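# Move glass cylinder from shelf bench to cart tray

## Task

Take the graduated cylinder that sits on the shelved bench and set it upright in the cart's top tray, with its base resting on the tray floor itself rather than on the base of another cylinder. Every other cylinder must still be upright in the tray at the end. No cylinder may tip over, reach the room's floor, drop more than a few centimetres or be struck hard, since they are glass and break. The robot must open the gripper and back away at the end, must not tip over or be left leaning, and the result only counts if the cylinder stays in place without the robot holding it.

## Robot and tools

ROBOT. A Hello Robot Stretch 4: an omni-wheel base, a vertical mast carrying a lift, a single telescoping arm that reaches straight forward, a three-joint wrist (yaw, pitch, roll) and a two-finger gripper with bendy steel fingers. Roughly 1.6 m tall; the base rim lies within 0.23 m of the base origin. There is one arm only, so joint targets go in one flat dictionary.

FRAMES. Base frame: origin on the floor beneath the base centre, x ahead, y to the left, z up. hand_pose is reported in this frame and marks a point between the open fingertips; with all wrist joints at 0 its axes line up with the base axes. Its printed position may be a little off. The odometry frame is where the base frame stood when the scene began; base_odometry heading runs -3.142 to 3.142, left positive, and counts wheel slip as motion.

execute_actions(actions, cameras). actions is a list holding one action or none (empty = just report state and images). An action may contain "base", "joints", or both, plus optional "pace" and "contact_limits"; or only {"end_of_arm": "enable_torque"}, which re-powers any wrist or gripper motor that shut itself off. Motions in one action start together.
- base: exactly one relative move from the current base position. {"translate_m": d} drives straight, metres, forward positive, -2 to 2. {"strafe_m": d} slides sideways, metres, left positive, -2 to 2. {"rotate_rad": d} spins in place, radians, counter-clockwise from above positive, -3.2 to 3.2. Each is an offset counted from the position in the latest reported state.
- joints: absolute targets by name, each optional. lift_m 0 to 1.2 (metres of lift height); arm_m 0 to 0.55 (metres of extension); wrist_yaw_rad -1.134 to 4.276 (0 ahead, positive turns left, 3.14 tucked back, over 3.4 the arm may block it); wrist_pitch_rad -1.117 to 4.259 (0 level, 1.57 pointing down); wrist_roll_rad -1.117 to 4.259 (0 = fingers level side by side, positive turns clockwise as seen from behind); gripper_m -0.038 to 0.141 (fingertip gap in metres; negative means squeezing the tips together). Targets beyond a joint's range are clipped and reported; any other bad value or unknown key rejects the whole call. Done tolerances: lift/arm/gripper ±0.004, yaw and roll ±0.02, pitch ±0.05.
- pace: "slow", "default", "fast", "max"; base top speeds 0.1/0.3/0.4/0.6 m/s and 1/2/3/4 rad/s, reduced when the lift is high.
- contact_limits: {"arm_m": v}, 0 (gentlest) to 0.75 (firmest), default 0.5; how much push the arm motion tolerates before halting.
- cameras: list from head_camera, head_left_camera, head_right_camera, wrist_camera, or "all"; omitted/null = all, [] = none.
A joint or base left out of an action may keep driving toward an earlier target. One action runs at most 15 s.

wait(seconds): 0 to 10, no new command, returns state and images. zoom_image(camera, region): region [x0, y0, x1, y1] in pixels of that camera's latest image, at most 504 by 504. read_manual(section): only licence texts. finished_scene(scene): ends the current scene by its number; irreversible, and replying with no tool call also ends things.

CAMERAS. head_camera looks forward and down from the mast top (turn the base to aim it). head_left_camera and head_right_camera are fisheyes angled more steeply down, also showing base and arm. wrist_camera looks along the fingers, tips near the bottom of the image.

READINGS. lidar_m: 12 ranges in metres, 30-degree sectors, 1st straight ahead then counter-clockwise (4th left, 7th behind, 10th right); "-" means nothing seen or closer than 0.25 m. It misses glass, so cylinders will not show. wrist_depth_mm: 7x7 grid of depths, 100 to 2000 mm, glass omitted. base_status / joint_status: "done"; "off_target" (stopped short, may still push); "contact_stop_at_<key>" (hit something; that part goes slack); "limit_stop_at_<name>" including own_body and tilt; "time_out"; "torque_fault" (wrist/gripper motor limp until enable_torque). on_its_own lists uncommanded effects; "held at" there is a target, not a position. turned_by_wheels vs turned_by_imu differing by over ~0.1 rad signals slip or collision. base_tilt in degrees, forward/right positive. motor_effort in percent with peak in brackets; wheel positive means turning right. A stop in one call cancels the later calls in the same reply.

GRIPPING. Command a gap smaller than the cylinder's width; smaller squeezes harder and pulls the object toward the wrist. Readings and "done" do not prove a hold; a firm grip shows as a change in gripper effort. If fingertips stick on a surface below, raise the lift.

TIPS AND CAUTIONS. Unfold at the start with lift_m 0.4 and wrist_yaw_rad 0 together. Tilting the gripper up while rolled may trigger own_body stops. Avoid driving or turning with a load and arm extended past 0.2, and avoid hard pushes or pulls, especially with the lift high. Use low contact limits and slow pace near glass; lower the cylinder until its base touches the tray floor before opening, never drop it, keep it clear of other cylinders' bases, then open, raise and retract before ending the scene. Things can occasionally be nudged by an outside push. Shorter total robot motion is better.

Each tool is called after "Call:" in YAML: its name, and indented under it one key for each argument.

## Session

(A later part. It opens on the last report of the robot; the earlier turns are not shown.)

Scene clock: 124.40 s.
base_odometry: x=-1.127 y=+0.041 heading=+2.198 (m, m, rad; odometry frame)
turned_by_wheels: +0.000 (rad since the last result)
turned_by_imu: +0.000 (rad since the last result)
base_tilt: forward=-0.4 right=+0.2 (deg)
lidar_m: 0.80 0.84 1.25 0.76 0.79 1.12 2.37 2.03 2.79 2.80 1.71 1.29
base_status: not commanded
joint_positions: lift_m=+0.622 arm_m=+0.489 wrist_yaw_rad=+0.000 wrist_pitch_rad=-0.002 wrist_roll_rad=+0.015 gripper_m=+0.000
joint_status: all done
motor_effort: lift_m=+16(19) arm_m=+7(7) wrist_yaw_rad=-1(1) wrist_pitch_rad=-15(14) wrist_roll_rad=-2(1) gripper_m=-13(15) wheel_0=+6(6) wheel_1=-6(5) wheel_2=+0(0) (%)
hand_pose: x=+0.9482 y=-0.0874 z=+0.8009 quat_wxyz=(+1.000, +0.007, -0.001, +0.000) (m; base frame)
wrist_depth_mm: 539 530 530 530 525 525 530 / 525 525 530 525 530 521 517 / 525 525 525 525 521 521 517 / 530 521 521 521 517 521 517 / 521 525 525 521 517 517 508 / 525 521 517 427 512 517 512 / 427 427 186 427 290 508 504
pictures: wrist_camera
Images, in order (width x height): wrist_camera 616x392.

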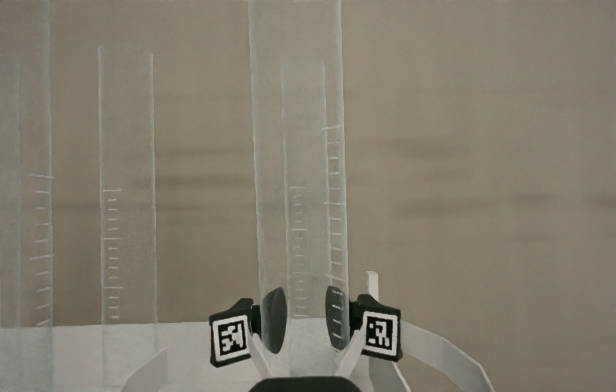

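Call:
execute_actions:
  actions:
    - {"joints":{"lift_m":0.612},"pace":"slow"}
  cameras: []

Call:
execute_actions:
  actions:
    - {"joints":{"lift_m":0.602},"pace":"slow"}
  cameras: ["wrist_camera"]

Scene clock: 127.63 s.
base_odometry: x=-1.127 y=+0.041 heading=+2.198 (m, m, rad; odometry frame)
turned_by_wheels: +0.000 (rad since the last result)
turned_by_imu: -0.001 (rad since the last result)
base_tilt: forward=-0.3 right=+0.1 (deg)
lidar_m: 0.82 0.85 1.26 0.73 0.78 1.13 2.37 2.04 2.80 2.78 1.73 1.28
base_status: not commanded
joint_positions: lift_m=+0.612 arm_m=+0.489 wrist_yaw_rad=+0.000 wrist_pitch_rad=-0.002 wrist_roll_rad=+0.015 gripper_m=+0.000
joint_status: all done
motor_effort: lift_m=+16(14) arm_m=+7(7) wrist_yaw_rad=-1(1) wrist_pitch_rad=-18(16) wrist_roll_rad=-2(3) gripper_m=-14(13) wheel_0=+6(6) wheel_1=-6(6) wheel_2=+0(0) (%)
hand_pose: x=+0.9482 y=-0.0874 z=+0.7909 quat_wxyz=(+1.000, +0.007, -0.001, +0.000) (m; base frame)
wrist_depth_mm: 535 535 525 530 530 521 521 / 539 530 530 525 530 521 521 / 530 530 525 525 521 521 517 / 530 530 525 521 517 521 517 / 525 517 521 521 521 517 508 / 521 521 512 430 517 512 512 / 427 424 186 415 289 504 508
pictures: none
No camera images: the call's "cameras" was empty. Leave "cameras" out to get every camera's image.

Scene clock: 128.37 s.
base_odometry: x=-1.127 y=+0.041 heading=+2.198 (m, m, rad; odometry frame)
turned_by_wheels: +0.000 (rad since the last result)
turned_by_imu: +0.000 (rad since the last result)
base_tilt: forward=-0.4 right=+0.2 (deg)
lidar_m: 0.81 0.86 1.28 0.74 0.80 1.11 2.39 2.04 2.76 2.79 1.72 1.28
base_status: not commanded
joint_positions: lift_m=+0.602 arm_m=+0.489 wrist_yaw_rad=+0.000 wrist_pitch_rad=-0.003 wrist_roll_rad=+0.015 gripper_m=+0.000
joint_status: all done
motor_effort: lift_m=+15(16) arm_m=+7(7) wrist_yaw_rad=+0(0) wrist_pitch_rad=-14(14) wrist_roll_rad=-2(1) gripper_m=-14(14) wheel_0=+6(6) wheel_1=-6(6) wheel_2=+0(0) (%)
hand_pose: x=+0.9482 y=-0.0874 z=+0.7812 quat_wxyz=(+1.000, +0.007, -0.001, +0.000) (m; base frame)
wrist_depth_mm: 544 535 530 530 525 530 525 / 535 525 530 530 525 521 525 / 530 525 530 521 521 521 517 / 525 530 525 521 517 521 521 / 525 521 517 517 517 512 512 / 517 433 433 430 517 517 512 / 427 410 186 382 253 504 508
pictures: wrist_camera
Images, in order (width x height): wrist_camera 616x392.

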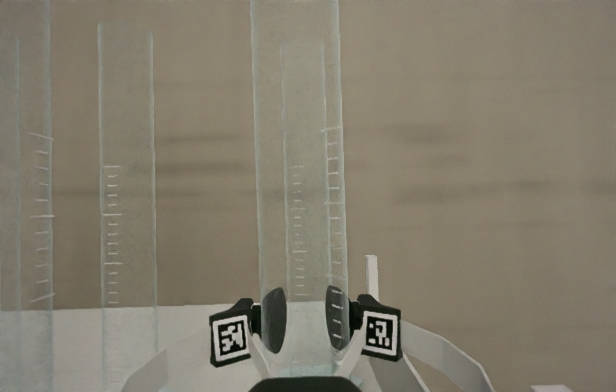

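Call:
execute_actions:
  actions:
    - {"joints":{"lift_m":0.592},"pace":"slow"}
  cameras: []

Call:
execute_actions:
  actions:
    - {"joints":{"lift_m":0.583},"pace":"slow"}
  cameras: ["wrist_camera"]

Scene clock: 132.63 s.
base_odometry: x=-1.127 y=+0.041 heading=+2.198 (m, m, rad; odometry frame)
turned_by_wheels: +0.000 (rad since the last result)
turned_by_imu: -0.001 (rad since the last result)
base_tilt: forward=-0.4 right=+0.1 (deg)
lidar_m: 0.81 0.85 1.26 0.75 0.79 1.11 2.37 2.02 2.80 2.80 1.71 1.27
base_status: not commanded
joint_positions: lift_m=+0.592 arm_m=+0.489 wrist_yaw_rad=+0.000 wrist_pitch_rad=-0.011 wrist_roll_rad=+0.015 gripper_m=+0.000
joint_status: all done
motor_effort: lift_m=+12(14) arm_m=+7(7) wrist_yaw_rad=+0(0) wrist_pitch_rad=+12(11) wrist_roll_rad=+0(1) gripper_m=-13(15) wheel_0=+6(6) wheel_1=-6(5) wheel_2=+0(0) (%)
hand_pose: x=+0.9482 y=-0.0875 z=+0.7738 quat_wxyz=(+1.000, +0.007, -0.005, +0.000) (m; base frame)
wrist_depth_mm: 535 539 530 530 539 530 525 / 535 535 525 530 530 530 521 / 535 530 535 525 530 525 521 / 530 530 525 521 521 521 517 / 525 525 525 521 517 517 517 / 521 424 430 424 508 512 508 / 427 413 186 379 249 508 508
pictures: none
No camera images: the call's "cameras" was empty. Leave "cameras" out to get every camera's image.

Scene clock: 133.33 s.
base_odometry: x=-1.127 y=+0.041 heading=+2.198 (m, m, rad; odometry frame)
turned_by_wheels: +0.000 (rad since the last result)
turned_by_imu: +0.000 (rad since the last result)
base_tilt: forward=-0.4 right=+0.2 (deg)
lidar_m: 0.81 0.84 1.25 0.75 0.80 1.12 2.37 2.01 2.80 2.77 1.72 1.28
base_status: not commanded
joint_positions: lift_m=+0.584 arm_m=+0.489 wrist_yaw_rad=+0.001 wrist_pitch_rad=-0.019 wrist_roll_rad=+0.015 gripper_m=+0.000
joint_status: all done
on_its_own: wrist_pitch_rad is at rest, and its effort (+35) is outside its rest range (-23 to +23)
motor_effort: lift_m=+10(8) arm_m=+6(7) wrist_yaw_rad=-3(3) wrist_pitch_rad=+35(35) wrist_roll_rad=-3(1) gripper_m=-15(15) wheel_0=+6(6) wheel_1=-6(6) wheel_2=+0(0) (%)
hand_pose: x=+0.9484 y=-0.0871 z=+0.7674 quat_wxyz=(+1.000, +0.007, -0.010, +0.001) (m; base frame)
wrist_depth_mm: 549 539 544 539 539 535 530 / 544 544 539 535 530 530 525 / 539 535 530 535 525 525 521 / 535 525 530 525 521 517 521 / 521 521 521 521 512 517 512 / 521 430 427 226 512 508 504 / 427 421 186 379 252 500 508
pictures: wrist_camera
Images, in order (width x height): wrist_camera 616x392.

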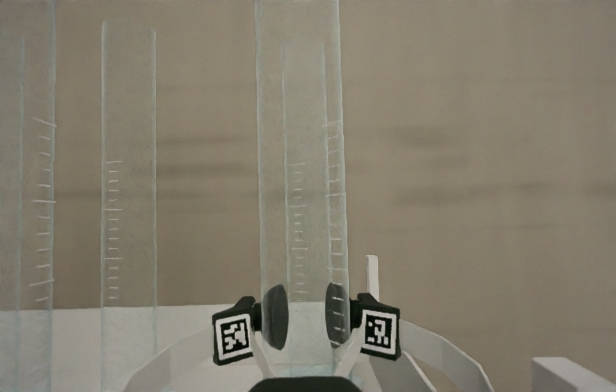

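Call:
execute_actions:
  actions:
    - {"joints":{"lift_m":0.597},"pace":"slow"}
  cameras: []

Call:
execute_actions:
  actions:
    - {"joints":{"gripper_m":0.065},"pace":"slow"}
  cameras: ["wrist_camera","head_camera"]

Call:
zoom_image:
  camera: "head_camera"
  region: [130,230,280,390]

Scene clock: 138.07 s.
base_odometry: x=-1.127 y=+0.041 heading=+2.198 (m, m, rad; odometry frame)
turned_by_wheels: +0.000 (rad since the last result)
turned_by_imu: -0.001 (rad since the last result)
base_tilt: forward=-0.3 right=+0.1 (deg)
lidar_m: 0.81 0.86 1.28 0.74 0.80 1.12 2.38 2.03 2.76 2.77 1.70 1.28
base_status: not commanded
joint_positions: lift_m=+0.597 arm_m=+0.489 wrist_yaw_rad=+0.000 wrist_pitch_rad=-0.004 wrist_roll_rad=+0.015 gripper_m=+0.000
joint_status: all done
motor_effort: lift_m=+20(17) arm_m=+6(5) wrist_yaw_rad=-2(3) wrist_pitch_rad=-7(36) wrist_roll_rad=-2(2) gripper_m=-15(14) wheel_0=+6(6) wheel_1=-6(6) wheel_2=+0(0) (%)
hand_pose: x=+0.9484 y=-0.0873 z=+0.7763 quat_wxyz=(+1.000, +0.007, -0.002, +0.000) (m; base frame)
wrist_depth_mm: 544 535 525 530 525 525 525 / 539 530 535 525 525 525 521 / 535 530 525 525 525 521 517 / 521 521 525 525 521 521 521 / 525 521 525 517 508 517 517 / 430 430 433 430 512 512 508 / 427 427 186 370 251 512 504
pictures: none
No camera images: the call's "cameras" was empty. Leave "cameras" out to get every camera's image.

Scene clock: 140.60 s.
base_odometry: x=-1.127 y=+0.041 heading=+2.198 (m, m, rad; odometry frame)
turned_by_wheels: +0.000 (rad since the last result)
turned_by_imu: +0.000 (rad since the last result)
base_tilt: forward=-0.3 right=+0.1 (deg)
lidar_m: 0.81 0.85 1.26 0.75 0.79 1.12 2.38 2.00 2.78 2.78 1.72 1.28
base_status: not commanded
joint_positions: lift_m=+0.597 arm_m=+0.489 wrist_yaw_rad=+0.000 wrist_pitch_rad=-0.004 wrist_roll_rad=+0.015 gripper_m=+0.065
joint_status: all done
motor_effort: lift_m=+20(20) arm_m=+6(6) wrist_yaw_rad=+0(1) wrist_pitch_rad=-9(9) wrist_roll_rad=-2(1) gripper_m=-2(14) wheel_0=+5(5) wheel_1=-6(5) wheel_2=+0(0) (%)
hand_pose: x=+0.9484 y=-0.0874 z=+0.7763 quat_wxyz=(+1.000, +0.007, -0.002, +0.000) (m; base frame)
wrist_depth_mm: 539 535 530 530 525 521 525 / 530 530 530 530 525 525 521 / 535 530 525 525 521 521 521 / 530 530 525 521 521 517 517 / 530 525 521 521 517 512 517 / 430 427 427 433 220 512 508 / 427 427 368 208 286 508 512
pictures: head_camera, wrist_camera
Images, in order (width x height): head_camera 420x560, wrist_camera 616x392.

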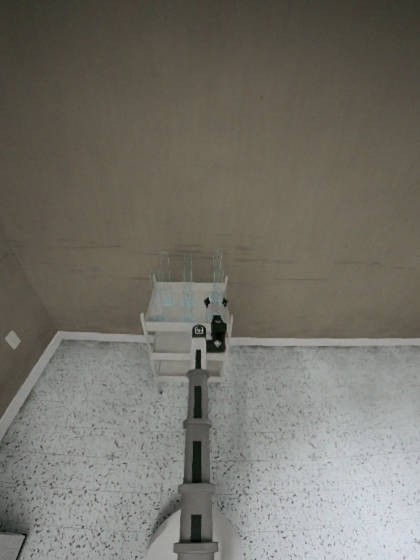

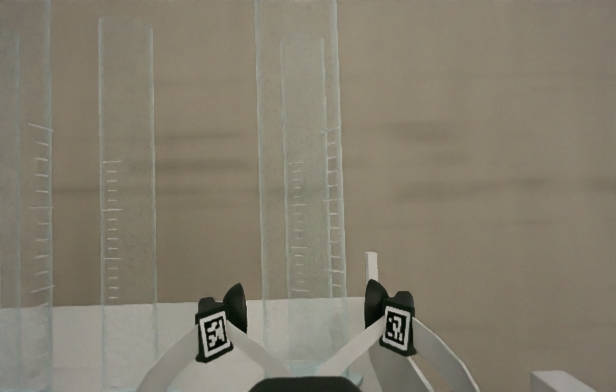

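Region (130, 230, 280, 390) of head_camera's 420x560 image, scaled by 3.150, with more detail than that image has; it fills the left 472 columns of this view, and the rest is white.

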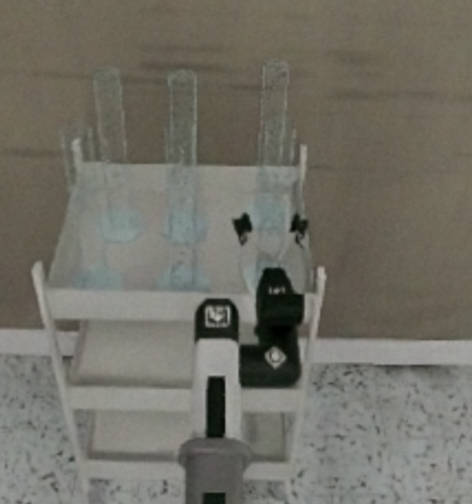

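Call:
execute_actions:
  actions:
    - {"joints":{"arm_m":0.05},"pace":"slow"}
  cameras: ["head_camera"]

Call:
zoom_image:
  camera: "head_camera"
  region: [130,230,280,390]

Scene clock: 150.03 s.
base_odometry: x=-1.127 y=+0.041 heading=+2.198 (m, m, rad; odometry frame)
turned_by_wheels: +0.000 (rad since the last result)
turned_by_imu: -0.002 (rad since the last result)
base_tilt: forward=-0.4 right=+0.1 (deg)
lidar_m: 0.81 0.85 1.27 0.75 0.77 1.11 2.37 2.02 2.80 2.79 1.73 1.27
base_status: not commanded
joint_positions: lift_m=+0.597 arm_m=+0.051 wrist_yaw_rad=+0.000 wrist_pitch_rad=-0.004 wrist_roll_rad=+0.015 gripper_m=+0.065
joint_status: all done
motor_effort: lift_m=+20(20) arm_m=-7(6) wrist_yaw_rad=-1(0) wrist_pitch_rad=-10(8) wrist_roll_rad=-1(2) gripper_m=-3(3) wheel_0=+6(6) wheel_1=-6(6) wheel_2=+0(0) (%)
hand_pose: x=+0.5106 y=-0.0874 z=+0.7762 quat_wxyz=(+1.000, +0.007, -0.002, +0.000) (m; base frame)
wrist_depth_mm: 991 1008 991 976 960 960 976 / 991 976 991 960 946 946 946 / 991 991 960 960 960 960 946 / 976 960 976 946 960 946 946 / 960 960 946 960 946 931 931 / 544 539 535 544 220 931 946 / 946 960 854 831 946 917 931
pictures: head_camera
Images, in order (width x height): head_camera 420x560.

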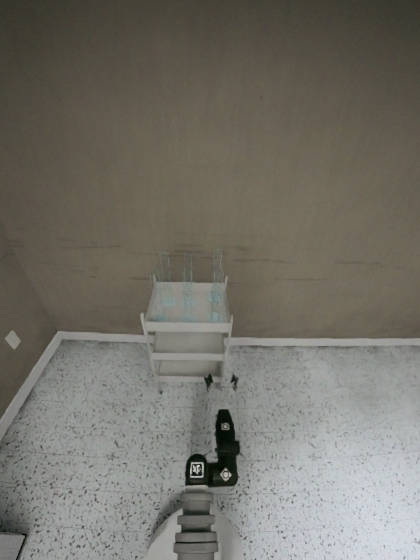

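Region (130, 230, 280, 390) of head_camera's 420x560 image, scaled by 3.150, with more detail than that image has; it fills the left 472 columns of this view, and the rest is white.

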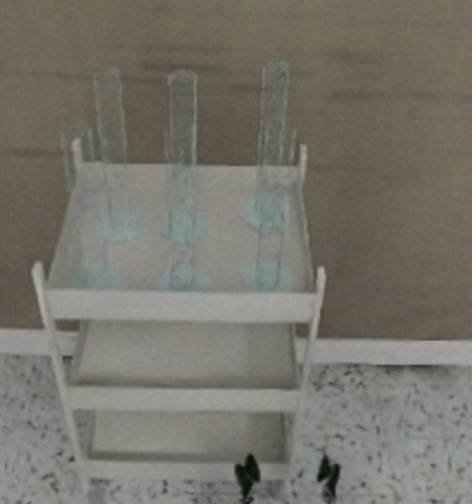

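Call:
finished_scene:
  scene: 2

The scene is finished: the task was done.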